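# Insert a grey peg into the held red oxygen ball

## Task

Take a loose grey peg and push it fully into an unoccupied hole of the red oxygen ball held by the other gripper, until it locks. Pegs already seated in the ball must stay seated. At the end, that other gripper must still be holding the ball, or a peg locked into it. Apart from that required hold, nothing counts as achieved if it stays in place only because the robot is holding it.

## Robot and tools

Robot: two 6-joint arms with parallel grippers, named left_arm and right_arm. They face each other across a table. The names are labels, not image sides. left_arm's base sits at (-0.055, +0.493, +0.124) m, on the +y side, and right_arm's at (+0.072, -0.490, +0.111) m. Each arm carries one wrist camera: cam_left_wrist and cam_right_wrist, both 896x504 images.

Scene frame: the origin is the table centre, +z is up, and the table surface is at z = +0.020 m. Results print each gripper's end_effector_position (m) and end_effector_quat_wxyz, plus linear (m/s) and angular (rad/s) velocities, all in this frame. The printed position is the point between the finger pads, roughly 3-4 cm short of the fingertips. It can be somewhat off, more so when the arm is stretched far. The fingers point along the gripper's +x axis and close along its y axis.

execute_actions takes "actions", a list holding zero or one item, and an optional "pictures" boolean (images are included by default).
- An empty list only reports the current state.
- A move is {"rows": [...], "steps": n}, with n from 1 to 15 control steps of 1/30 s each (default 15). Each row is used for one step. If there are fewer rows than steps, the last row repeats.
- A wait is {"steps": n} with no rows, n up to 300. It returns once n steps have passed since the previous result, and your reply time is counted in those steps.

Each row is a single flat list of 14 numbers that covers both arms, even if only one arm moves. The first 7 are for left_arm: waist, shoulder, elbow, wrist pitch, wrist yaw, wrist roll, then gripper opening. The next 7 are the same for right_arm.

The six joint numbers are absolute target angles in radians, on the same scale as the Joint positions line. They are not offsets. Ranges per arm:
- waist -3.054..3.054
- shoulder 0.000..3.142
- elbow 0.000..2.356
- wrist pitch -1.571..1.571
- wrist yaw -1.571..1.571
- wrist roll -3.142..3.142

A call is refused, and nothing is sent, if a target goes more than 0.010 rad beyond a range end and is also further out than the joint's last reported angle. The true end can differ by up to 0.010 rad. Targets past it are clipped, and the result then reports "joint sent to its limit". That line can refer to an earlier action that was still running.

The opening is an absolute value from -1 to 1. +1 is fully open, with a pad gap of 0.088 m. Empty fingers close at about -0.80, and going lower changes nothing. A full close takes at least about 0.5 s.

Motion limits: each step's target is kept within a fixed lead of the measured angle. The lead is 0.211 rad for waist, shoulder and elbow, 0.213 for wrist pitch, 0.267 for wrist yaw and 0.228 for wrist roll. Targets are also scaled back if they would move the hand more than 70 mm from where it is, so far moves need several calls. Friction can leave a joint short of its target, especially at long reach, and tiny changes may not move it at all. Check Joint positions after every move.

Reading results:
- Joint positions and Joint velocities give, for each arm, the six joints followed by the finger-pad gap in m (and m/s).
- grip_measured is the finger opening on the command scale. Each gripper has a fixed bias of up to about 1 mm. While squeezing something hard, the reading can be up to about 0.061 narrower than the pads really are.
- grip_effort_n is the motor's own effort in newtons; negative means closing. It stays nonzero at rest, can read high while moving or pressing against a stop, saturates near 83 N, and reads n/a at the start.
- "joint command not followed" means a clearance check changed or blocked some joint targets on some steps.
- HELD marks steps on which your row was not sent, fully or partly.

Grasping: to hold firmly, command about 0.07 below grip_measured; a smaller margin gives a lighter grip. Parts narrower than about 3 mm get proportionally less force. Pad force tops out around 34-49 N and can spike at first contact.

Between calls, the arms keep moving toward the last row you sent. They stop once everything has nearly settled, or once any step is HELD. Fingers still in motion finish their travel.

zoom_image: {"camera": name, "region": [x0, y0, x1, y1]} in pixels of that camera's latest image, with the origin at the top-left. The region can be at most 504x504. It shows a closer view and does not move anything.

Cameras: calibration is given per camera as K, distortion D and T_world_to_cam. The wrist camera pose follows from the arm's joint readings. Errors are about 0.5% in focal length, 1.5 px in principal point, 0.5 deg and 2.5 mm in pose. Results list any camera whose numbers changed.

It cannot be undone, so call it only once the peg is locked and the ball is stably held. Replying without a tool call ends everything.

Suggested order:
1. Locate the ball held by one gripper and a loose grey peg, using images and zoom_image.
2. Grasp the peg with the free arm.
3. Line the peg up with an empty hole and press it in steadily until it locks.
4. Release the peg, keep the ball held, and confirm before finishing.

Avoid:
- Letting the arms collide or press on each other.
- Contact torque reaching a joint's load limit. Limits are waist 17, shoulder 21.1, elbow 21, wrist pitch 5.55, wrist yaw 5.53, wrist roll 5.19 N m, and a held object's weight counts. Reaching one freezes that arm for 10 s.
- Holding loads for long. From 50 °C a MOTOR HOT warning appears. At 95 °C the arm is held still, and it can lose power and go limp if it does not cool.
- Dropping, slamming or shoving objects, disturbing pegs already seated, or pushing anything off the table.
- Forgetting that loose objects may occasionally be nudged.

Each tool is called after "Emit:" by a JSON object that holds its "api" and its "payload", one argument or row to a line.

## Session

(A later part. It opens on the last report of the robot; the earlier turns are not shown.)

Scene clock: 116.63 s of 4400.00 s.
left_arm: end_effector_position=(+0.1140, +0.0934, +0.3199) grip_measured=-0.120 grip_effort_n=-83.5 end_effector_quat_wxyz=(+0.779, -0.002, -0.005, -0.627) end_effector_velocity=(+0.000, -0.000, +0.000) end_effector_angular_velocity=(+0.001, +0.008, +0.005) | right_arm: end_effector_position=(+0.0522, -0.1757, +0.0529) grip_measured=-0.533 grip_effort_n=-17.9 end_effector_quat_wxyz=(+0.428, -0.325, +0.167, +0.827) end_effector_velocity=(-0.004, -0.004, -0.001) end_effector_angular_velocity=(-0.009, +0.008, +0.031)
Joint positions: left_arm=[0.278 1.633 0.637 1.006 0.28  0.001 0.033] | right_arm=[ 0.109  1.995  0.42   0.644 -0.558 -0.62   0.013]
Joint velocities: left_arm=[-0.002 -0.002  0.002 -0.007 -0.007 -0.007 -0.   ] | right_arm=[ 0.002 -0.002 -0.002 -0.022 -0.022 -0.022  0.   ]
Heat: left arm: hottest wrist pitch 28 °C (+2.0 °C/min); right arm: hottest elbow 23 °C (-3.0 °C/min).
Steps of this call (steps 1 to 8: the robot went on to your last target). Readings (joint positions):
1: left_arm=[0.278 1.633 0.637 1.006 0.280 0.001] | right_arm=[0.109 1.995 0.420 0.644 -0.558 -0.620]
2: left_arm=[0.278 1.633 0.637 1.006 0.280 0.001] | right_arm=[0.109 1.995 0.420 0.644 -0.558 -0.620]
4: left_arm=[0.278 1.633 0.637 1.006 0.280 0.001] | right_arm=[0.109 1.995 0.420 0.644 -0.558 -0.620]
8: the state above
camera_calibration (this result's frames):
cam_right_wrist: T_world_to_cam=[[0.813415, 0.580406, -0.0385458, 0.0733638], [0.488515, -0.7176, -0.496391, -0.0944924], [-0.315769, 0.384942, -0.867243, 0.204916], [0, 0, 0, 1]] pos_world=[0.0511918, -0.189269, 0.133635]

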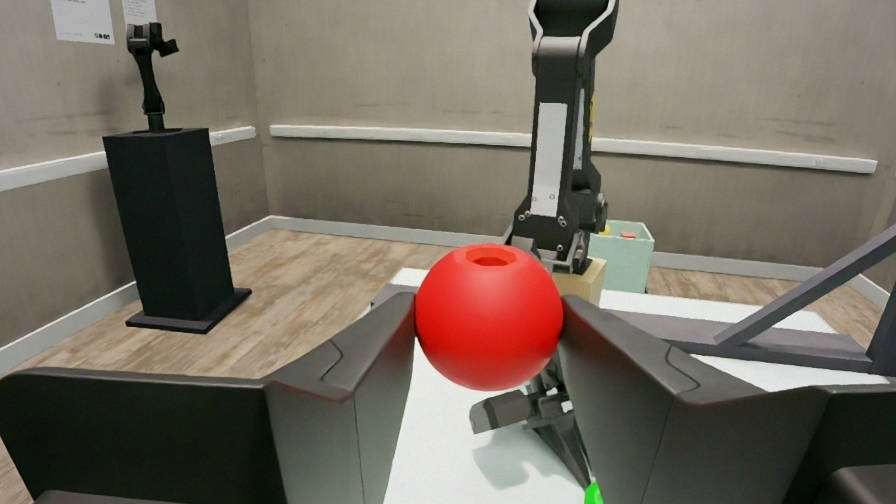

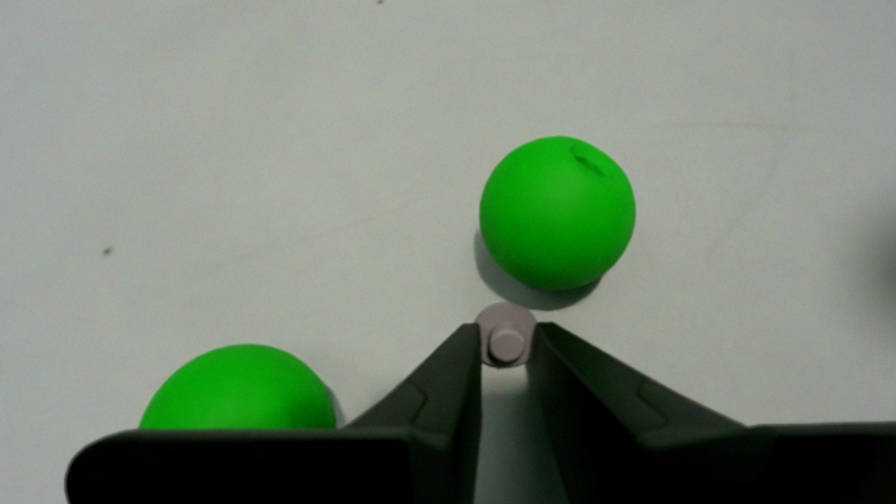

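Emit:
{"api": "execute_actions", "payload": {
  "actions": [
    {"rows": [
[0.278,1.633,0.637,1.006,0.28,0.001,-0.19, 0.1129,2.007,0.4245,0.6439,-0.552,-0.6178,-0.55],
[0.278,1.633,0.637,1.006,0.28,0.001,-0.19, 0.1129,2.005,0.4245,0.6439,-0.554,-0.6178,-0.57],
[0.278,1.633,0.637,1.006,0.28,0.001,-0.19, 0.1129,2.004,0.4245,0.6439,-0.554,-0.6178,-0.59],
[0.278,1.633,0.637,1.006,0.28,0.001,-0.19, 0.1129,2.004,0.4245,0.6439,-0.554,-0.6178,-0.61],
[0.278,1.633,0.637,1.006,0.28,0.001,-0.19, 0.1129,2.004,0.4245,0.6439,-0.554,-0.6178,-0.63],
[0.278,1.633,0.637,1.006,0.28,0.001,-0.19, 0.1129,2.004,0.4245,0.6439,-0.554,-0.6178,-0.65],
[0.278,1.633,0.637,1.006,0.28,0.001,-0.19, 0.1129,2.004,0.4245,0.6439,-0.554,-0.6178,-0.67],
[0.278,1.633,0.637,1.006,0.28,0.001,-0.19, 0.1129,2.004,0.4245,0.6439,-0.554,-0.6178,-0.69],
[0.278,1.633,0.637,1.006,0.28,0.001,-0.19, 0.1129,2.004,0.4245,0.6439,-0.554,-0.6178,-0.71],
[0.278,1.633,0.637,1.006,0.28,0.001,-0.19, 0.1129,2.004,0.4245,0.6439,-0.554,-0.6178,-0.73],
[0.278,1.633,0.637,1.006,0.28,0.001,-0.19, 0.1129,2.004,0.4245,0.6439,-0.554,-0.6178,-0.75]
], "steps": 15}
  ],
  "pictures": false
}}

Emit:
{"api": "execute_actions", "payload": {
  "actions": [
    {"steps": 6}
  ]
}}

Emit:
{"api": "zoom_image", "payload": {
  "camera": "cam_right_wrist",
  "region": [420, 250, 590, 400]
}}

Scene clock: 121.57 s of 4400.00 s.
left_arm: end_effector_position=(+0.1140, +0.0934, +0.3199) grip_measured=-0.120 grip_effort_n=-83.5 end_effector_quat_wxyz=(+0.779, -0.002, -0.005, -0.627) end_effector_velocity=(-0.001, +0.001, -0.007) end_effector_angular_velocity=(+0.025, +0.006, -0.005) | right_arm: end_effector_position=(+0.0521, -0.1754, +0.0530) grip_measured=-0.708 grip_effort_n=-83.5 end_effector_quat_wxyz=(+0.428, -0.325, +0.167, +0.827) end_effector_velocity=(-0.002, +0.002, +0.003) end_effector_angular_velocity=(+0.025, +0.002, +0.026)
Joint positions: left_arm=[0.278 1.633 0.637 1.006 0.28  0.001 0.033] | right_arm=[ 0.109  1.995  0.42   0.645 -0.557 -0.62   0.004]
Joint velocities: left_arm=[ 0.002 -0.002 -0.007 -0.022  0.007  0.007 -0.   ] | right_arm=[-0.002 -0.002  0.002  0.007 -0.022 -0.022 -0.   ]
Heat: left arm: hottest wrist pitch 28 °C (+2.0 °C/min); right arm: hottest elbow 23 °C (-2.0 °C/min).
Steps of this call (steps 1 to 15: the robot went on to your last target; steps 16 to 90: nothing new was sent; then 1.43 s passed at rest; steps 91 to 105: all 15 steps of this action). Readings (joint positions):
91: left_arm=[0.278 1.633 0.637 1.006 0.280 0.001] | right_arm=[0.109 1.995 0.420 0.645 -0.558 -0.620]
92: left_arm=[0.278 1.633 0.637 1.006 0.280 0.001] | right_arm=[0.109 1.995 0.420 0.645 -0.558 -0.620]
94: left_arm=[0.278 1.633 0.637 1.006 0.280 0.001] | right_arm=[0.109 1.995 0.420 0.645 -0.557 -0.620]
98: left_arm=[0.278 1.633 0.637 1.006 0.280 0.001] | right_arm=[0.109 1.995 0.420 0.645 -0.557 -0.620]
105: the state above

Scene clock: 121.77 s of 4400.00 s.
left_arm: end_effector_position=(+0.1140, +0.0934, +0.3199) grip_measured=-0.120 grip_effort_n=-83.5 end_effector_quat_wxyz=(+0.779, -0.002, -0.005, -0.627) end_effector_velocity=(-0.002, -0.001, -0.004) end_effector_angular_velocity=(+0.009, +0.013, -0.000) | right_arm: end_effector_position=(+0.0521, -0.1754, +0.0530) grip_measured=-0.708 grip_effort_n=-83.5 end_effector_quat_wxyz=(+0.428, -0.325, +0.167, +0.827) end_effector_velocity=(-0.004, -0.004, -0.001) end_effector_angular_velocity=(-0.009, +0.008, +0.031)
Joint positions: left_arm=[0.278 1.633 0.637 1.006 0.28  0.001 0.033] | right_arm=[ 0.109  1.995  0.42   0.645 -0.557 -0.62   0.004]
Joint velocities: left_arm=[-0.007  0.002 -0.002 -0.007 -0.007 -0.007 -0.   ] | right_arm=[ 0.002 -0.002 -0.002 -0.022 -0.022 -0.022 -0.   ]
Heat: left arm: hottest wrist pitch 28 °C (+2.0 °C/min); right arm: hottest elbow 23 °C (-2.0 °C/min).
Steps of this call (steps 1 to 6: the robot went on to your last target). Readings (joint positions):
1: left_arm=[0.278 1.633 0.637 1.006 0.280 0.001] | right_arm=[0.109 1.995 0.420 0.645 -0.557 -0.620]
2: left_arm=[0.278 1.633 0.637 1.006 0.280 0.001] | right_arm=[0.109 1.995 0.420 0.645 -0.557 -0.620]
4: left_arm=[0.278 1.633 0.637 1.006 0.280 0.001] | right_arm=[0.109 1.995 0.420 0.645 -0.557 -0.620]
6: the state above
camera_calibration (this result's frames):
cam_right_wrist: T_world_to_cam=[[0.813265, 0.580679, -0.0375719, 0.0733263], [0.489106, -0.717136, -0.496479, -0.0942075], [-0.315239, 0.385393, -0.867235, 0.20491], [0, 0, 0, 1]] pos_world=[0.0510395, -0.18911, 0.133688]

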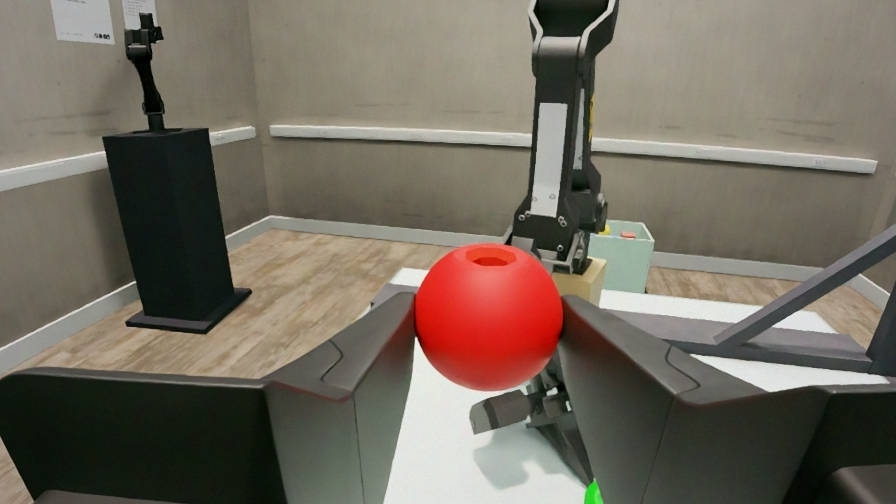

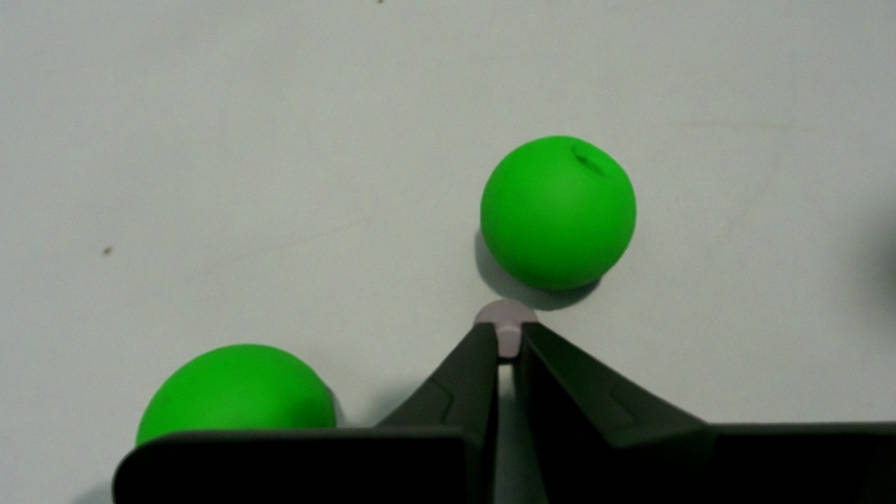

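Region (420, 250, 590, 400) of cam_right_wrist's 896x504 image, scaled by 2.965, with more detail than that image has; it fills the top 445 rows of this view, and the rest is white.

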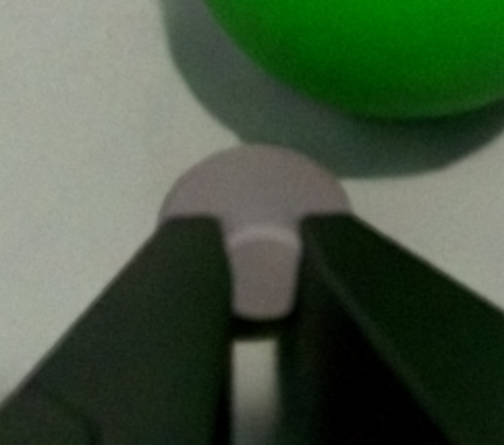

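Emit:
{"api": "execute_actions", "payload": {
  "actions": [
    {"rows": [
[0.278,1.633,0.638,1.004,0.281,0.001,-0.19, 0.1129,1.985,0.4245,0.643,-0.554,-0.618,-0.77],
[0.277,1.635,0.640,0.998,0.286,0.001,-0.19, 0.1129,1.967,0.4245,0.629,-0.554,-0.618,-0.77],
[0.276,1.637,0.644,0.989,0.292,0.001,-0.19, 0.1129,1.947,0.4245,0.608,-0.554,-0.618,-0.77],
[0.274,1.640,0.650,0.976,0.302,0.001,-0.19, 0.1129,1.921,0.4245,0.581,-0.554,-0.618,-0.77],
[0.271,1.644,0.657,0.960,0.313,0.001,-0.19, 0.1129,1.891,0.4245,0.551,-0.554,-0.618,-0.77],
[0.269,1.648,0.665,0.941,0.327,0.001,-0.19, 0.1129,1.857,0.4245,0.517,-0.554,-0.618,-0.77],
[0.265,1.653,0.675,0.919,0.343,0.001,-0.19, 0.1129,1.822,0.4245,0.482,-0.554,-0.618,-0.77],
[0.262,1.659,0.686,0.894,0.361,0.001,-0.19, 0.1129,1.786,0.4245,0.446,-0.554,-0.618,-0.77],
[0.258,1.665,0.698,0.867,0.381,0.001,-0.19, 0.1129,1.751,0.4245,0.411,-0.554,-0.618,-0.77],
[0.253,1.672,0.711,0.837,0.403,0.001,-0.19, 0.1129,1.717,0.4245,0.377,-0.554,-0.618,-0.77],
[0.249,1.679,0.724,0.805,0.426,0.001,-0.19, 0.1129,1.687,0.4245,0.347,-0.554,-0.618,-0.77],
[0.244,1.687,0.739,0.771,0.451,0.001,-0.19, 0.1129,1.661,0.4245,0.321,-0.554,-0.618,-0.77],
[0.239,1.695,0.755,0.735,0.477,0.001,-0.19, 0.1129,1.641,0.4245,0.301,-0.554,-0.618,-0.77],
[0.233,1.704,0.771,0.698,0.504,0.001,-0.19, 0.1129,1.629,0.4245,0.289,-0.554,-0.618,-0.77],
[0.227,1.713,0.788,0.659,0.533,0.001,-0.19, 0.1129,1.624,0.4245,0.284,-0.554,-0.618,-0.77]
], "steps": 15}
  ],
  "pictures": false
}}

Emit:
{"api": "execute_actions", "payload": {
  "actions": [
    {"rows": [
[0.222,1.722,0.806,0.619,0.562,0.001,-0.19, 0.115,1.624,0.427,0.283,-0.552,-0.616,-0.77],
[0.216,1.732,0.824,0.577,0.592,0.001,-0.19, 0.119,1.626,0.435,0.280,-0.547,-0.610,-0.77],
[0.209,1.741,0.842,0.535,0.623,0.001,-0.19, 0.127,1.627,0.447,0.276,-0.538,-0.600,-0.77],
[0.203,1.751,0.861,0.492,0.654,0.001,-0.19, 0.137,1.630,0.463,0.270,-0.527,-0.588,-0.77],
[0.197,1.761,0.880,0.448,0.686,0.001,-0.19, 0.150,1.633,0.484,0.262,-0.513,-0.572,-0.77],
[0.190,1.772,0.899,0.404,0.718,0.001,-0.19, 0.165,1.636,0.507,0.254,-0.496,-0.553,-0.77],
[0.184,1.782,0.919,0.359,0.751,0.001,-0.19, 0.181,1.640,0.534,0.244,-0.477,-0.532,-0.77],
[0.177,1.792,0.938,0.315,0.783,0.001,-0.19, 0.200,1.645,0.564,0.233,-0.456,-0.509,-0.77],
[0.171,1.802,0.958,0.270,0.816,0.001,-0.19, 0.220,1.650,0.597,0.221,-0.433,-0.484,-0.77],
[0.164,1.813,0.977,0.226,0.848,0.001,-0.19, 0.242,1.655,0.631,0.208,-0.409,-0.457,-0.77],
[0.158,1.823,0.996,0.182,0.880,0.001,-0.19, 0.264,1.660,0.667,0.195,-0.384,-0.429,-0.77],
[0.152,1.833,1.015,0.139,0.911,0.001,-0.19, 0.288,1.666,0.705,0.181,-0.357,-0.399,-0.77],
[0.145,1.842,1.033,0.097,0.942,0.001,-0.19, 0.312,1.671,0.744,0.167,-0.330,-0.369,-0.77],
[0.139,1.852,1.051,0.055,0.972,0.001,-0.19, 0.337,1.677,0.783,0.152,-0.302,-0.338,-0.77],
[0.134,1.861,1.069,0.015,1.001,0.001,-0.19, 0.361,1.683,0.823,0.138,-0.275,-0.307,-0.77]
], "steps": 15}
  ],
  "pictures": false
}}

Emit:
{"api": "execute_actions", "payload": {
  "actions": [
    {"rows": [
[0.128,1.870,1.086,-0.024,1.030,0.001,-0.19, 0.386,1.689,0.863,0.123,-0.247,-0.276,-0.77],
[0.122,1.879,1.102,-0.061,1.057,0.001,-0.19, 0.411,1.695,0.902,0.109,-0.219,-0.246,-0.77],
[0.117,1.887,1.118,-0.097,1.083,0.001,-0.19, 0.435,1.701,0.941,0.094,-0.192,-0.215,-0.77],
[0.112,1.895,1.133,-0.131,1.108,0.001,-0.19, 0.458,1.706,0.979,0.081,-0.165,-0.186,-0.77],
[0.108,1.902,1.146,-0.163,1.131,0.001,-0.19, 0.481,1.712,1.015,0.067,-0.140,-0.158,-0.77],
[0.103,1.909,1.159,-0.193,1.153,0.001,-0.19, 0.503,1.717,1.049,0.055,-0.116,-0.131,-0.77],
[0.099,1.915,1.171,-0.220,1.173,0.001,-0.19, 0.523,1.722,1.082,0.043,-0.093,-0.106,-0.77],
[0.096,1.921,1.182,-0.245,1.191,0.001,-0.19, 0.541,1.726,1.112,0.032,-0.072,-0.083,-0.77],
[0.092,1.926,1.192,-0.267,1.207,0.001,-0.19, 0.558,1.730,1.139,0.022,-0.053,-0.062,-0.77],
[0.090,1.930,1.200,-0.286,1.221,0.001,-0.19, 0.573,1.734,1.162,0.013,-0.036,-0.043,-0.77],
[0.087,1.934,1.207,-0.302,1.232,0.001,-0.19, 0.586,1.737,1.183,0.006,-0.022,-0.027,-0.77],
[0.085,1.937,1.213,-0.315,1.242,0.001,-0.19, 0.596,1.739,1.199,0.000,-0.011,-0.014,-0.77],
[0.084,1.939,1.217,-0.324,1.248,0.001,-0.19, 0.604,1.741,1.211,-0.005,-0.002,-0.005,-0.77],
[0.083,1.941,1.219,-0.330,1.253,0.001,-0.19, 0.608,1.742,1.219,-0.008,0.003,0.001,-0.77],
[0.083,1.941,1.220,-0.332,1.254,0.001,-0.19, 0.610,1.7425,1.2213,-0.0085,0.005,0.003,-0.77]
], "steps": 15}
  ],
  "pictures": false
}}

Emit:
{"api": "execute_actions", "payload": {
  "actions": [
    {"steps": 18}
  ]
}}

Scene clock: 186.53 s of 4400.00 s.
left_arm: end_effector_position=(+0.0818, +0.0700, +0.2894) grip_measured=-0.120 grip_effort_n=-83.5 end_effector_quat_wxyz=(+0.705, +0.030, +0.088, -0.703) end_effector_velocity=(-0.147, -0.081, -0.122) end_effector_angular_velocity=(+0.672, +0.507, -0.868) | right_arm: end_effector_position=(+0.0511, -0.1805, +0.1075) grip_measured=-0.708 grip_effort_n=-83.5 end_effector_quat_wxyz=(+0.430, -0.323, +0.162, +0.827) end_effector_velocity=(-0.004, -0.020, +0.097) end_effector_angular_velocity=(+0.057, +0.003, +0.011)
Joint positions: left_arm=[0.246 1.678 0.737 0.756 0.46  0.001 0.033] | right_arm=[ 0.109  1.674  0.42   0.336 -0.557 -0.62   0.004]
Joint velocities: left_arm=[-0.159  0.242  0.442 -1.018  0.725 -0.022 -0.   ] | right_arm=[-0.007 -0.559 -0.002 -0.505 -0.022 -0.007 -0.   ]
Heat: left arm: hottest wrist pitch 29 °C (+1.0 °C/min); right arm: hottest wrist pitch 24 °C (+1.0 °C/min).
Steps of this call (steps 1 to 15: the robot went on to your last target; steps 16 to 90: nothing new was sent; then 61.27 s passed at rest; steps 91 to 105: all 15 steps of this action). Readings (joint positions):
91: left_arm=[0.278 1.633 0.637 1.006 0.280 0.001] | right_arm=[0.109 1.995 0.420 0.645 -0.557 -0.620]
92: left_arm=[0.278 1.633 0.637 1.006 0.280 0.001] | right_arm=[0.109 1.993 0.420 0.643 -0.557 -0.620]
94: left_arm=[0.278 1.633 0.638 0.998 0.285 0.001] | right_arm=[0.109 1.975 0.420 0.619 -0.557 -0.620]
98: left_arm=[0.274 1.637 0.652 0.945 0.322 0.001] | right_arm=[0.109 1.880 0.420 0.528 -0.557 -0.620]
105: the state above

Scene clock: 187.03 s of 4400.00 s.
left_arm: end_effector_position=(-0.0135, +0.0576, +0.2455) grip_measured=-0.120 grip_effort_n=-83.5 end_effector_quat_wxyz=(+0.464, +0.048, +0.330, -0.821) end_effector_velocity=(-0.184, +0.029, -0.019) end_effector_angular_velocity=(+0.697, +0.866, -0.880) | right_arm: end_effector_position=(+0.0249, -0.1039, +0.1680) grip_measured=-0.708 grip_effort_n=-83.5 end_effector_quat_wxyz=(+0.485, -0.313, +0.157, +0.802) end_effector_velocity=(-0.155, +0.274, +0.240) end_effector_angular_velocity=(+0.277, +0.041, -0.407)
Joint positions: left_arm=[0.153 1.821 1.007 0.134 0.913 0.001 0.033] | right_arm=[ 0.291  1.658  0.711  0.178 -0.349 -0.389  0.004]
Joint velocities: left_arm=[-0.188  0.286  0.54  -1.223  0.886  0.007  0.   ] | right_arm=[ 0.686  0.149  1.116 -0.403  0.755  0.842  0.   ]
Heat: left arm: hottest wrist pitch 29 °C (+1.0 °C/min); right arm: hottest wrist pitch 24 °C (+1.0 °C/min).
Steps of this call (steps 1 to 15: all 15 steps of this action). Readings (joint positions):
1: left_arm=[0.241 1.686 0.752 0.720 0.486 0.001] | right_arm=[0.109 1.659 0.420 0.323 -0.557 -0.620]
2: left_arm=[0.235 1.695 0.768 0.683 0.513 0.001] | right_arm=[0.111 1.650 0.422 0.311 -0.557 -0.618]
4: left_arm=[0.223 1.713 0.802 0.605 0.570 0.001] | right_arm=[0.117 1.642 0.430 0.292 -0.548 -0.609]
8: left_arm=[0.199 1.751 0.875 0.437 0.693 0.001] | right_arm=[0.156 1.642 0.488 0.257 -0.502 -0.558]
15: the state above

Scene clock: 187.53 s of 4400.00 s.
left_arm: end_effector_position=(-0.0712, +0.0738, +0.2575) grip_measured=-0.120 grip_effort_n=-83.5 end_effector_quat_wxyz=(+0.277, +0.009, +0.489, -0.827) end_effector_velocity=(-0.032, +0.011, +0.014) end_effector_angular_velocity=(+0.190, +0.225, -0.140) | right_arm: end_effector_position=(-0.0710, -0.0219, +0.2923) grip_measured=-0.708 grip_effort_n=-83.5 end_effector_quat_wxyz=(+0.564, -0.214, +0.148, +0.783) end_effector_velocity=(-0.097, +0.029, +0.120) end_effector_angular_velocity=(+0.147, +0.174, -0.106)
Joint positions: left_arm=[ 0.089  1.92   1.197 -0.3    1.23   0.001  0.033] | right_arm=[ 0.59   1.719  1.183  0.009 -0.026 -0.027  0.004]
Joint velocities: left_arm=[-0.046  0.071  0.129 -0.3    0.183 -0.007 -0.   ] | right_arm=[ 0.247  0.032  0.383 -0.154  0.242  0.286 -0.   ]
Heat: left arm: hottest wrist pitch 29 °C (+1.0 °C/min); right arm: hottest wrist pitch 24 °C (+1.0 °C/min).
Steps of this call (steps 1 to 15: all 15 steps of this action). Readings (joint positions):
1: left_arm=[0.147 1.831 1.025 0.092 0.943 0.001] | right_arm=[0.314 1.663 0.749 0.163 -0.323 -0.359]
2: left_arm=[0.141 1.840 1.042 0.052 0.973 0.001] | right_arm=[0.338 1.668 0.787 0.149 -0.296 -0.330]
4: left_arm=[0.130 1.858 1.076 -0.025 1.029 0.001] | right_arm=[0.386 1.680 0.864 0.121 -0.243 -0.270]
8: left_arm=[0.110 1.888 1.135 -0.159 1.127 0.001] | right_arm=[0.479 1.699 1.011 0.070 -0.142 -0.158]
15: the state above

Scene clock: 188.13 s of 4400.00 s.
left_arm: end_effector_position=(-0.0736, +0.0751, +0.2593) grip_measured=-0.120 grip_effort_n=-83.5 end_effector_quat_wxyz=(+0.266, +0.004, +0.499, -0.825) end_effector_velocity=(+0.000, -0.000, -0.005) end_effector_angular_velocity=(+0.024, -0.011, +0.011) | right_arm: end_effector_position=(-0.0759, -0.0192, +0.2971) grip_measured=-0.708 grip_effort_n=-83.5 end_effector_quat_wxyz=(+0.572, -0.208, +0.153, +0.779) end_effector_velocity=(+0.001, -0.004, -0.006) end_effector_angular_velocity=(-0.023, -0.018, -0.000)
Joint positions: left_arm=[ 0.086  1.926  1.209 -0.329  1.25   0.001  0.033] | right_arm=[ 0.607  1.728  1.212 -0.007  0.001  0.001  0.004]
Joint velocities: left_arm=[-0.002  0.002 -0.002 -0.007 -0.022 -0.007 -0.   ] | right_arm=[ 0.002 -0.002 -0.007 -0.022  0.007 -0.007 -0.   ]
Heat: left arm: hottest wrist pitch 29 °C (+1.0 °C/min); right arm: hottest wrist pitch 24 °C (+1.0 °C/min).
Steps of this call (steps 1 to 18: the robot went on to your last target). Readings (joint positions):
1: left_arm=[0.087 1.922 1.201 -0.308 1.236 0.001] | right_arm=[0.597 1.720 1.194 0.006 -0.019 -0.020]
2: left_arm=[0.087 1.923 1.203 -0.314 1.240 0.001] | right_arm=[0.602 1.721 1.201 0.003 -0.014 -0.014]
4: left_arm=[0.086 1.924 1.206 -0.322 1.245 0.001] | right_arm=[0.606 1.722 1.208 -0.001 -0.007 -0.007]
8: left_arm=[0.086 1.926 1.208 -0.327 1.249 0.001] | right_arm=[0.606 1.727 1.210 -0.006 -0.001 -0.001]
18: the state above
camera_calibration (this result's frames):
cam_left_wrist: T_world_to_cam=[[-0.447941, 0.340946, 0.826502, -0.26044], [0.0555977, 0.933267, -0.354856, 0.0543059], [-0.892333, -0.113003, -0.437004, 0.133871], [0, 0, 0, 1]] pos_world=[-0.000223289, 0.0532416, 0.293027]
cam_right_wrist: T_world_to_cam=[[0.949511, 0.31139, -0.0382763, 0.101233], [0.204397, -0.70654, -0.677512, 0.234057], [-0.238014, 0.635481, -0.734515, 0.287257], [0, 0, 0, 1]] pos_world=[-0.0755909, -0.0486987, 0.373445]

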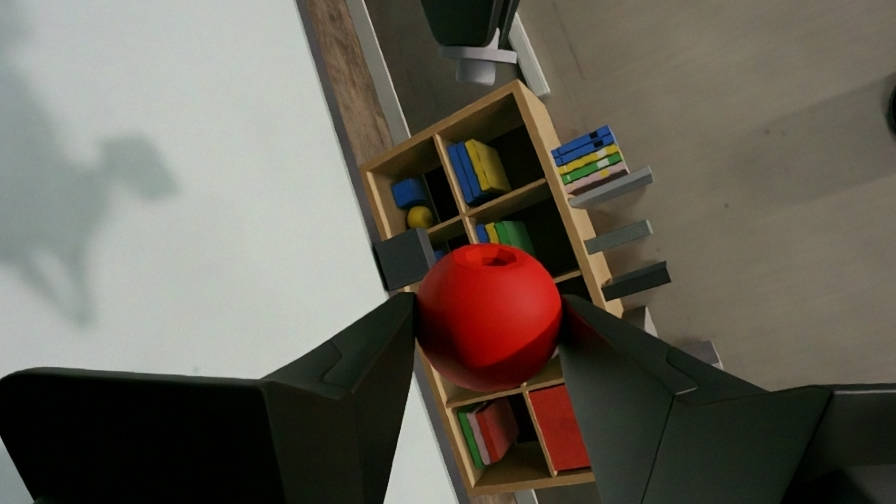

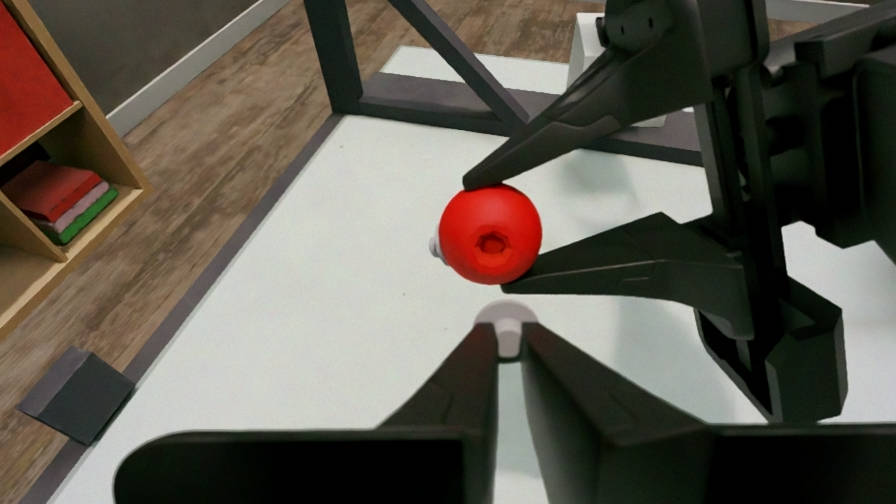

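Emit:
{"api": "zoom_image", "payload": {
  "camera": "cam_left_wrist",
  "region": [400, 0, 560, 120]
}}

Emit:
{"api": "zoom_image", "payload": {
  "camera": "cam_right_wrist",
  "region": [410, 170, 610, 370]
}}

Emit:
{"api": "zoom_image", "payload": {
  "camera": "cam_left_wrist",
  "region": [410, 230, 570, 330]
}}

Region (400, 0, 560, 120) of cam_left_wrist's 896x504 image, scaled by 3.150, with more detail than that image has; it fills the top 378 rows of this view, and the rest is white.

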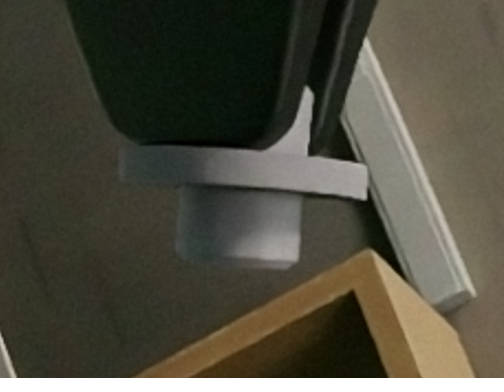

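Region (410, 170, 610, 370) of cam_right_wrist's 896x504 image, scaled by 2.520, with more detail than that image has.

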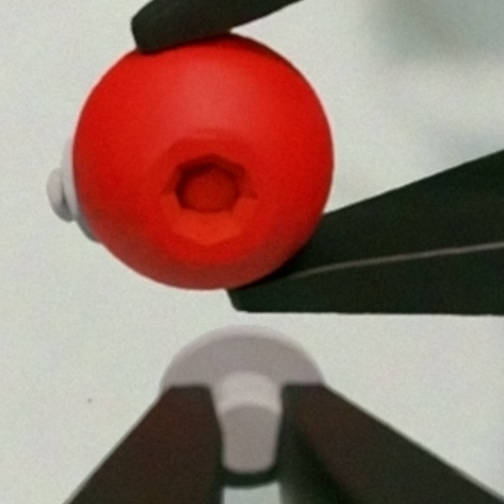

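Region (410, 230, 570, 330) of cam_left_wrist's 896x504 image, scaled by 3.150, with more detail than that image has; it fills the top 315 rows of this view, and the rest is white.

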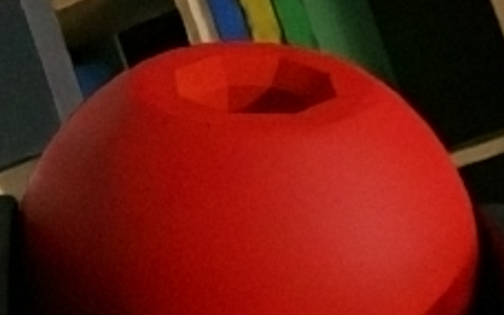

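Emit:
{"api": "execute_actions", "payload": {
  "actions": [
    {"rows": [
[0.083,1.941,1.220,-0.332,1.254,0.001,-0.19, 0.610,1.7439,1.2220,-0.0073,0.005,0.003,-0.77],
[0.083,1.941,1.220,-0.332,1.254,0.001,-0.19, 0.610,1.7480,1.2241,-0.0038,0.005,0.003,-0.77],
[0.083,1.941,1.220,-0.332,1.254,0.001,-0.19, 0.6101,1.7543,1.2274,0.0017,0.005,0.003,-0.77],
[0.083,1.941,1.220,-0.332,1.254,0.001,-0.19, 0.6102,1.7624,1.2315,0.0086,0.005,0.003,-0.77],
[0.083,1.941,1.220,-0.332,1.254,0.001,-0.19, 0.6103,1.7719,1.2364,0.0168,0.005,0.003,-0.77],
[0.083,1.941,1.220,-0.332,1.254,0.001,-0.19, 0.6105,1.7825,1.2418,0.0259,0.005,0.003,-0.77],
[0.083,1.941,1.220,-0.332,1.254,0.001,-0.19, 0.6106,1.7936,1.2475,0.0355,0.005,0.003,-0.77],
[0.083,1.941,1.220,-0.332,1.254,0.001,-0.19, 0.6107,1.8049,1.2534,0.0452,0.005,0.003,-0.77],
[0.083,1.941,1.220,-0.332,1.254,0.001,-0.19, 0.6108,1.8160,1.2591,0.0548,0.005,0.003,-0.77],
[0.083,1.941,1.220,-0.332,1.254,0.001,-0.19, 0.6110,1.8266,1.2645,0.0639,0.005,0.003,-0.77],
[0.083,1.941,1.220,-0.332,1.254,0.001,-0.19, 0.6111,1.8361,1.2694,0.0721,0.005,0.003,-0.77],
[0.083,1.941,1.220,-0.332,1.254,0.001,-0.19, 0.6112,1.8442,1.2735,0.0790,0.005,0.003,-0.77],
[0.083,1.941,1.220,-0.332,1.254,0.001,-0.19, 0.6112,1.8505,1.2768,0.0845,0.005,0.003,-0.77],
[0.083,1.941,1.220,-0.332,1.254,0.001,-0.19, 0.6113,1.8546,1.2789,0.0880,0.005,0.003,-0.77],
[0.083,1.941,1.220,-0.332,1.254,0.001,-0.19, 0.6113,1.8560,1.2796,0.0892,0.005,0.003,-0.77]
], "steps": 15}
  ],
  "pictures": false
}}

Emit:
{"api": "execute_actions", "payload": {
  "actions": [
    {"steps": 15}
  ]
}}

Emit:
{"api": "zoom_image", "payload": {
  "camera": "cam_left_wrist",
  "region": [410, 140, 570, 300]
}}

Emit:
{"api": "zoom_image", "payload": {
  "camera": "cam_right_wrist",
  "region": [410, 190, 610, 390]
}}

Scene clock: 215.80 s of 4400.00 s.
left_arm: end_effector_position=(-0.0737, +0.0751, +0.2594) grip_measured=-0.120 grip_effort_n=-83.5 end_effector_quat_wxyz=(+0.266, +0.004, +0.499, -0.825) end_effector_velocity=(-0.002, +0.003, -0.002) end_effector_angular_velocity=(+0.030, +0.017, -0.004) | right_arm: end_effector_position=(-0.0840, +0.0048, +0.2862) grip_measured=-0.708 grip_effort_n=-83.5 end_effector_quat_wxyz=(+0.574, -0.196, +0.144, +0.782) end_effector_velocity=(-0.011, +0.035, -0.042) end_effector_angular_velocity=(-0.002, -0.017, +0.014)
Joint positions: left_arm=[ 0.086  1.926  1.21  -0.33   1.25   0.001  0.033] | right_arm=[0.608 1.827 1.262 0.075 0.001 0.001 0.004]
Joint velocities: left_arm=[-0.002  0.002 -0.002 -0.022  0.007 -0.007 -0.   ] | right_arm=[-0.002  0.183  0.066  0.11  -0.007 -0.022  0.   ]
Heat: left arm: hottest shoulder 28 °C (-1.0 °C/min); right arm: hottest elbow 27 °C (+3.0 °C/min).
Steps of this call (steps 1 to 15: the robot went on to your last target; steps 16 to 90: nothing new was sent; then 24.17 s passed at rest; steps 91 to 105: all 15 steps of this action). Readings (joint positions):
91: left_arm=[0.086 1.926 1.210 -0.330 1.250 0.001] | right_arm=[0.607 1.728 1.212 -0.007 0.001 0.001]
92: left_arm=[0.086 1.926 1.210 -0.330 1.250 0.001] | right_arm=[0.607 1.729 1.212 -0.007 0.001 0.001]
94: left_arm=[0.086 1.926 1.210 -0.330 1.250 0.001] | right_arm=[0.607 1.734 1.215 -0.002 0.001 0.001]
98: left_arm=[0.086 1.926 1.210 -0.330 1.250 0.001] | right_arm=[0.607 1.762 1.231 0.023 0.001 0.001]
105: the state above

Scene clock: 216.30 s of 4400.00 s.
left_arm: end_effector_position=(-0.0737, +0.0751, +0.2594) grip_measured=-0.120 grip_effort_n=-83.5 end_effector_quat_wxyz=(+0.266, +0.004, +0.499, -0.825) end_effector_velocity=(-0.001, +0.001, -0.002) end_effector_angular_velocity=(-0.007, -0.010, -0.001) | right_arm: end_effector_position=(-0.0852, +0.0086, +0.2862) grip_measured=-0.708 grip_effort_n=-83.5 end_effector_quat_wxyz=(+0.574, -0.192, +0.141, +0.783) end_effector_velocity=(+0.001, -0.000, +0.001) end_effector_angular_velocity=(+0.000, -0.010, +0.022)
Joint positions: left_arm=[ 0.086  1.926  1.21  -0.33   1.25   0.001  0.033] | right_arm=[0.608 1.84  1.27  0.089 0.001 0.001 0.004]
Joint velocities: left_arm=[-0.002 -0.002 -0.007  0.007 -0.007  0.007 -0.   ] | right_arm=[-0.007 -0.002  0.002 -0.007 -0.022 -0.022  0.   ]
Heat: left arm: hottest shoulder 28 °C (-1.0 °C/min); right arm: hottest elbow 27 °C (+3.0 °C/min).
Steps of this call (steps 1 to 15: the robot went on to your last target). Readings (joint positions):
1: left_arm=[0.086 1.926 1.210 -0.330 1.250 0.001] | right_arm=[0.608 1.833 1.263 0.079 0.001 0.001]
2: left_arm=[0.086 1.926 1.210 -0.330 1.250 0.001] | right_arm=[0.608 1.836 1.265 0.081 0.001 0.001]
4: left_arm=[0.086 1.926 1.210 -0.330 1.250 0.001] | right_arm=[0.608 1.839 1.266 0.084 0.001 0.001]
8: left_arm=[0.086 1.926 1.210 -0.330 1.250 0.001] | right_arm=[0.608 1.840 1.269 0.088 0.001 0.001]
15: the state above
camera_calibration (this result's frames):
cam_left_wrist: T_world_to_cam=[[-0.447811, 0.341117, 0.826502, -0.260567], [0.0559538, 0.933245, -0.354856, 0.054405], [-0.892376, -0.112662, -0.437004, 0.133745], [0, 0, 0, 1]] pos_world=[-0.000378025, 0.0531786, 0.293112]
cam_right_wrist: T_world_to_cam=[[0.948669, 0.314012, -0.0377361, 0.100814], [0.196365, -0.678331, -0.708031, 0.255988], [-0.247928, 0.664277, -0.705172, 0.249889], [0, 0, 0, 1]] pos_world=[-0.0839513, -0.0240079, 0.361267]

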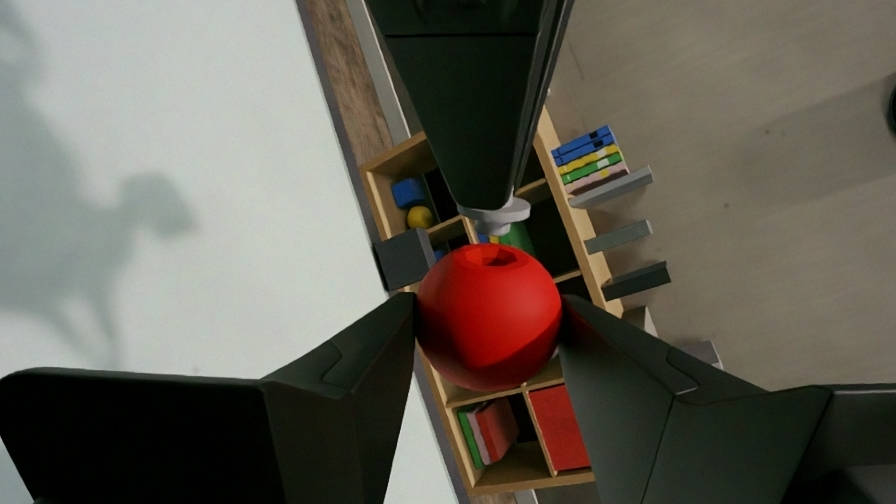

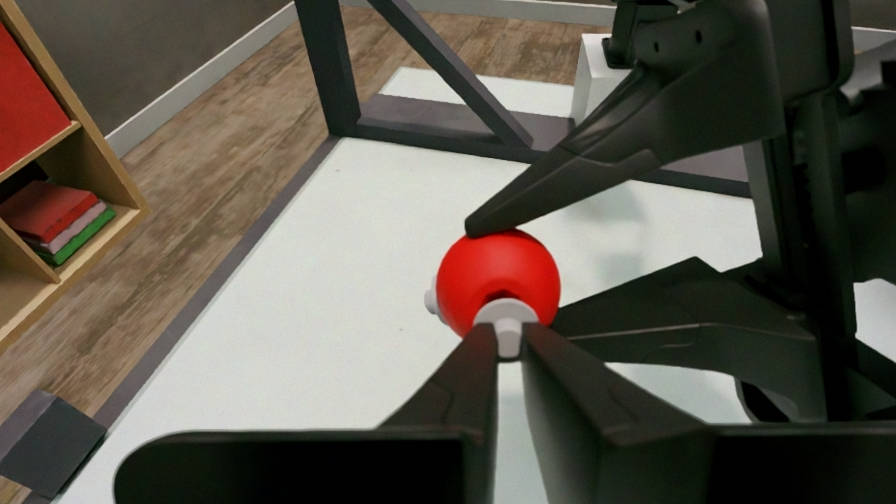

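Region (410, 140, 570, 300) of cam_left_wrist's 896x504 image, scaled by 3.150, with more detail than that image has.

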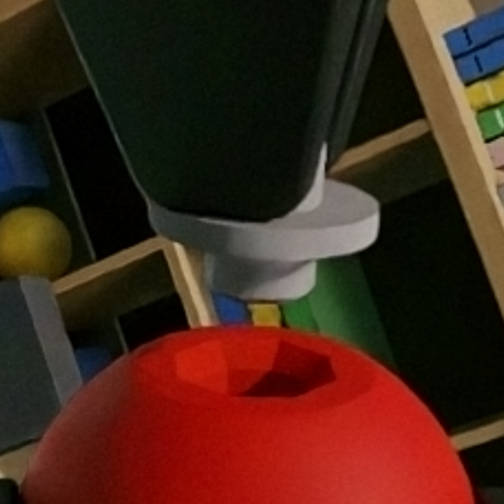

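Region (410, 190, 610, 390) of cam_right_wrist's 896x504 image, scaled by 2.520, with more detail than that image has.

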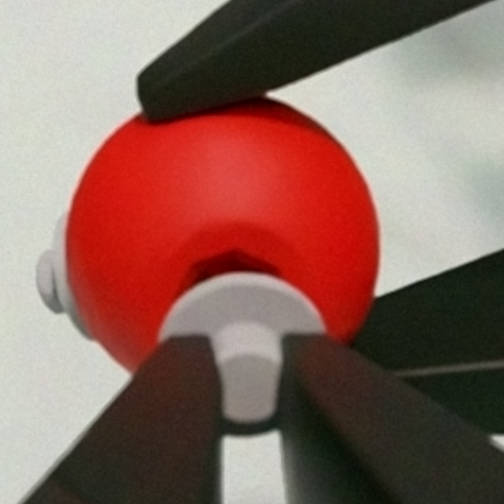

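Emit:
{"api": "execute_actions", "payload": {
  "actions": [
    {"rows": [
[0.083,1.941,1.220,-0.332,1.254,0.001,-0.19, 0.6113,1.8564,1.2799,0.0893,0.005,0.003,-0.77],
[0.083,1.941,1.220,-0.332,1.254,0.001,-0.19, 0.6113,1.8576,1.2809,0.0896,0.005,0.003,-0.77],
[0.083,1.941,1.220,-0.332,1.254,0.001,-0.19, 0.6113,1.8595,1.2823,0.0900,0.005,0.003,-0.77],
[0.083,1.941,1.220,-0.332,1.254,0.001,-0.19, 0.6113,1.8619,1.2842,0.0905,0.005,0.003,-0.77],
[0.083,1.941,1.220,-0.332,1.254,0.001,-0.19, 0.6113,1.8648,1.2864,0.0911,0.005,0.003,-0.77],
[0.083,1.941,1.220,-0.332,1.254,0.001,-0.19, 0.6113,1.8679,1.2889,0.0918,0.005,0.003,-0.77],
[0.083,1.941,1.220,-0.332,1.254,0.001,-0.19, 0.6113,1.8712,1.2914,0.0926,0.005,0.003,-0.77],
[0.083,1.941,1.220,-0.332,1.254,0.001,-0.19, 0.6113,1.8746,1.2941,0.0933,0.005,0.003,-0.77],
[0.083,1.941,1.220,-0.332,1.254,0.001,-0.19, 0.6113,1.8779,1.2966,0.0941,0.005,0.003,-0.77],
[0.083,1.941,1.220,-0.332,1.254,0.001,-0.19, 0.6113,1.8810,1.2991,0.0948,0.005,0.003,-0.77],
[0.083,1.941,1.220,-0.332,1.254,0.001,-0.19, 0.6113,1.8839,1.3013,0.0954,0.005,0.003,-0.77],
[0.083,1.941,1.220,-0.332,1.254,0.001,-0.19, 0.6113,1.8863,1.3032,0.0959,0.005,0.003,-0.77],
[0.083,1.941,1.220,-0.332,1.254,0.001,-0.19, 0.6113,1.8882,1.3046,0.0963,0.005,0.003,-0.77],
[0.083,1.941,1.220,-0.332,1.254,0.001,-0.19, 0.6113,1.8894,1.3056,0.0966,0.005,0.003,-0.77],
[0.083,1.941,1.220,-0.332,1.254,0.001,-0.19, 0.6113,1.8898,1.3059,0.0967,0.005,0.003,-0.77]
], "steps": 15}
  ],
  "pictures": false
}}

Emit:
{"api": "execute_actions", "payload": {
  "actions": [
    {"steps": 12}
  ]
}}

Emit:
{"api": "zoom_image", "payload": {
  "camera": "cam_left_wrist",
  "region": [410, 140, 570, 300]
}}

Emit:
{"api": "zoom_image", "payload": {
  "camera": "cam_right_wrist",
  "region": [410, 190, 610, 390]
}}

Scene clock: 227.90 s of 4400.00 s.
left_arm: end_effector_position=(-0.0737, +0.0751, +0.2592) grip_measured=-0.120 grip_effort_n=-83.5 end_effector_quat_wxyz=(+0.266, +0.004, +0.499, -0.825) end_effector_velocity=(-0.002, +0.004, -0.001) end_effector_angular_velocity=(+0.026, +0.000, -0.001) | right_arm: end_effector_position=(-0.0873, +0.0151, +0.2819) grip_measured=-0.708 grip_effort_n=-83.5 end_effector_quat_wxyz=(+0.574, -0.192, +0.141, +0.783) end_effector_velocity=(-0.007, +0.008, -0.005) end_effector_angular_velocity=(+0.010, -0.007, +0.032)
Joint positions: left_arm=[ 0.086  1.926  1.21  -0.33   1.25   0.001  0.033] | right_arm=[0.608 1.87  1.292 0.095 0.001 0.001 0.004]
Joint velocities: left_arm=[-0.002 -0.007 -0.002 -0.037 -0.007  0.007 -0.   ] | right_arm=[ 0.002  0.042  0.027  0.022 -0.022 -0.022 -0.   ]
Heat: left arm: hottest shoulder 28 °C (-1.0 °C/min); right arm: hottest elbow 28 °C (+4.1 °C/min).
Steps of this call (steps 1 to 15: the robot went on to your last target; steps 16 to 90: nothing new was sent; then 8.10 s passed at rest; steps 91 to 105: all 15 steps of this action). Readings (joint positions):
91: left_arm=[0.086 1.926 1.210 -0.330 1.250 0.001] | right_arm=[0.608 1.840 1.270 0.089 0.001 0.001]
92: left_arm=[0.086 1.926 1.210 -0.330 1.250 0.001] | right_arm=[0.608 1.841 1.270 0.089 0.001 0.001]
94: left_arm=[0.086 1.926 1.210 -0.330 1.250 0.001] | right_arm=[0.608 1.842 1.272 0.089 0.001 0.001]
98: left_arm=[0.086 1.926 1.210 -0.330 1.250 0.001] | right_arm=[0.608 1.850 1.278 0.091 0.001 0.001]
105: the state above

Scene clock: 228.30 s of 4400.00 s.
left_arm: end_effector_position=(-0.0738, +0.0752, +0.2591) grip_measured=-0.120 grip_effort_n=-83.5 end_effector_quat_wxyz=(+0.266, +0.004, +0.500, -0.824) end_effector_velocity=(+0.002, +0.000, -0.003) end_effector_angular_velocity=(+0.019, -0.013, +0.015) | right_arm: end_effector_position=(-0.0877, +0.0158, +0.2818) grip_measured=-0.708 grip_effort_n=-83.5 end_effector_quat_wxyz=(+0.574, -0.192, +0.141, +0.783) end_effector_velocity=(+0.003, -0.002, -0.002) end_effector_angular_velocity=(-0.013, -0.015, -0.006)
Joint positions: left_arm=[ 0.086  1.927  1.21  -0.33   1.251  0.001  0.033] | right_arm=[0.608 1.873 1.296 0.096 0.001 0.001 0.004]
Joint velocities: left_arm=[ 0.002 -0.002 -0.002 -0.007 -0.022 -0.007  0.   ] | right_arm=[-0.002 -0.007 -0.002 -0.022  0.007 -0.007 -0.   ]
Heat: left arm: hottest shoulder 28 °C (-1.0 °C/min); right arm: hottest elbow 28 °C (+4.0 °C/min).
Steps of this call (steps 1 to 12: the robot went on to your last target). Readings (joint positions):
1: left_arm=[0.086 1.926 1.210 -0.330 1.250 0.001] | right_arm=[0.608 1.871 1.293 0.095 0.001 0.001]
2: left_arm=[0.086 1.927 1.210 -0.330 1.250 0.001] | right_arm=[0.608 1.872 1.294 0.096 0.001 0.001]
4: left_arm=[0.086 1.927 1.210 -0.330 1.250 0.001] | right_arm=[0.608 1.873 1.295 0.096 0.001 0.001]
8: left_arm=[0.086 1.927 1.210 -0.330 1.251 0.001] | right_arm=[0.608 1.873 1.296 0.096 0.001 0.001]
12: the state above
camera_calibration (this result's frames):
cam_left_wrist: T_world_to_cam=[[-0.447108, 0.34008, 0.827309, -0.260456], [0.0558586, 0.933715, -0.353632, 0.0538827], [-0.892734, -0.111899, -0.436468, 0.133371], [0, 0, 0, 1]] pos_world=[-0.000397027, 0.0531886, 0.292744]
cam_right_wrist: T_world_to_cam=[[0.948558, 0.314346, -0.0377464, 0.100734], [0.196787, -0.678771, -0.707492, 0.258123], [-0.248019, 0.663669, -0.705712, 0.241544], [0, 0, 0, 1]] pos_world=[-0.0864398, -0.0167646, 0.356883]

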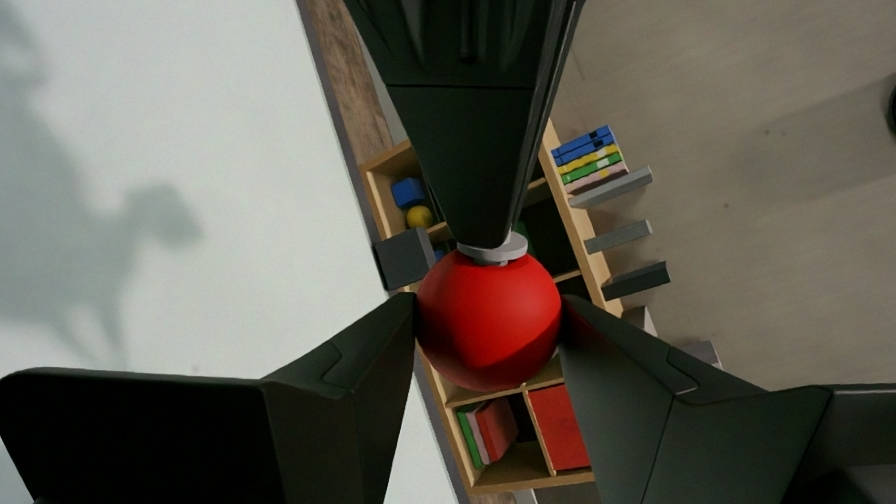

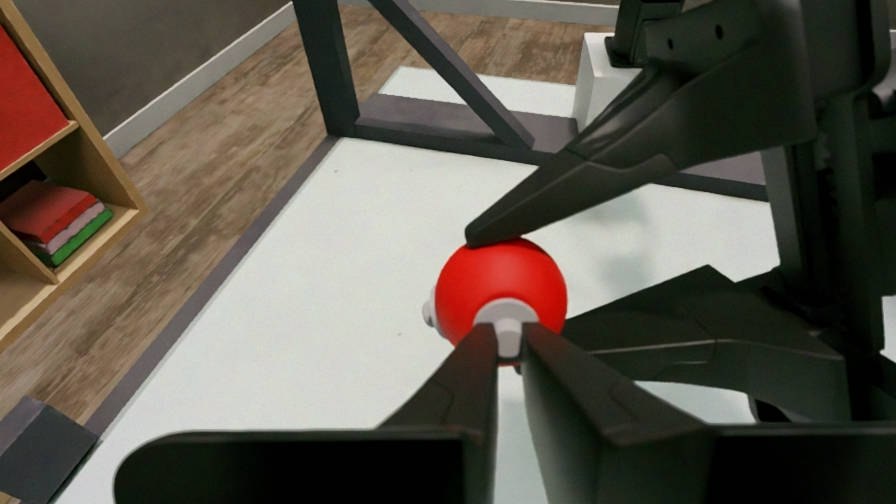

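Region (410, 140, 570, 300) of cam_left_wrist's 896x504 image, scaled by 3.150, with more detail than that image has.

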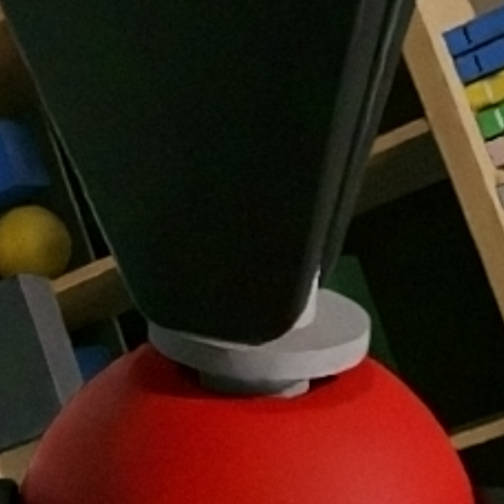

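Region (410, 190, 610, 390) of cam_right_wrist's 896x504 image, scaled by 2.520, with more detail than that image has.

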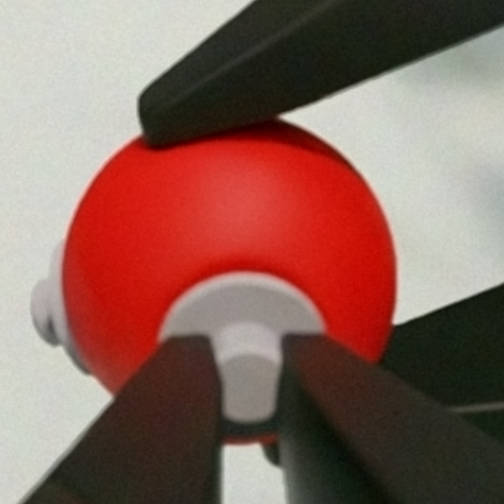

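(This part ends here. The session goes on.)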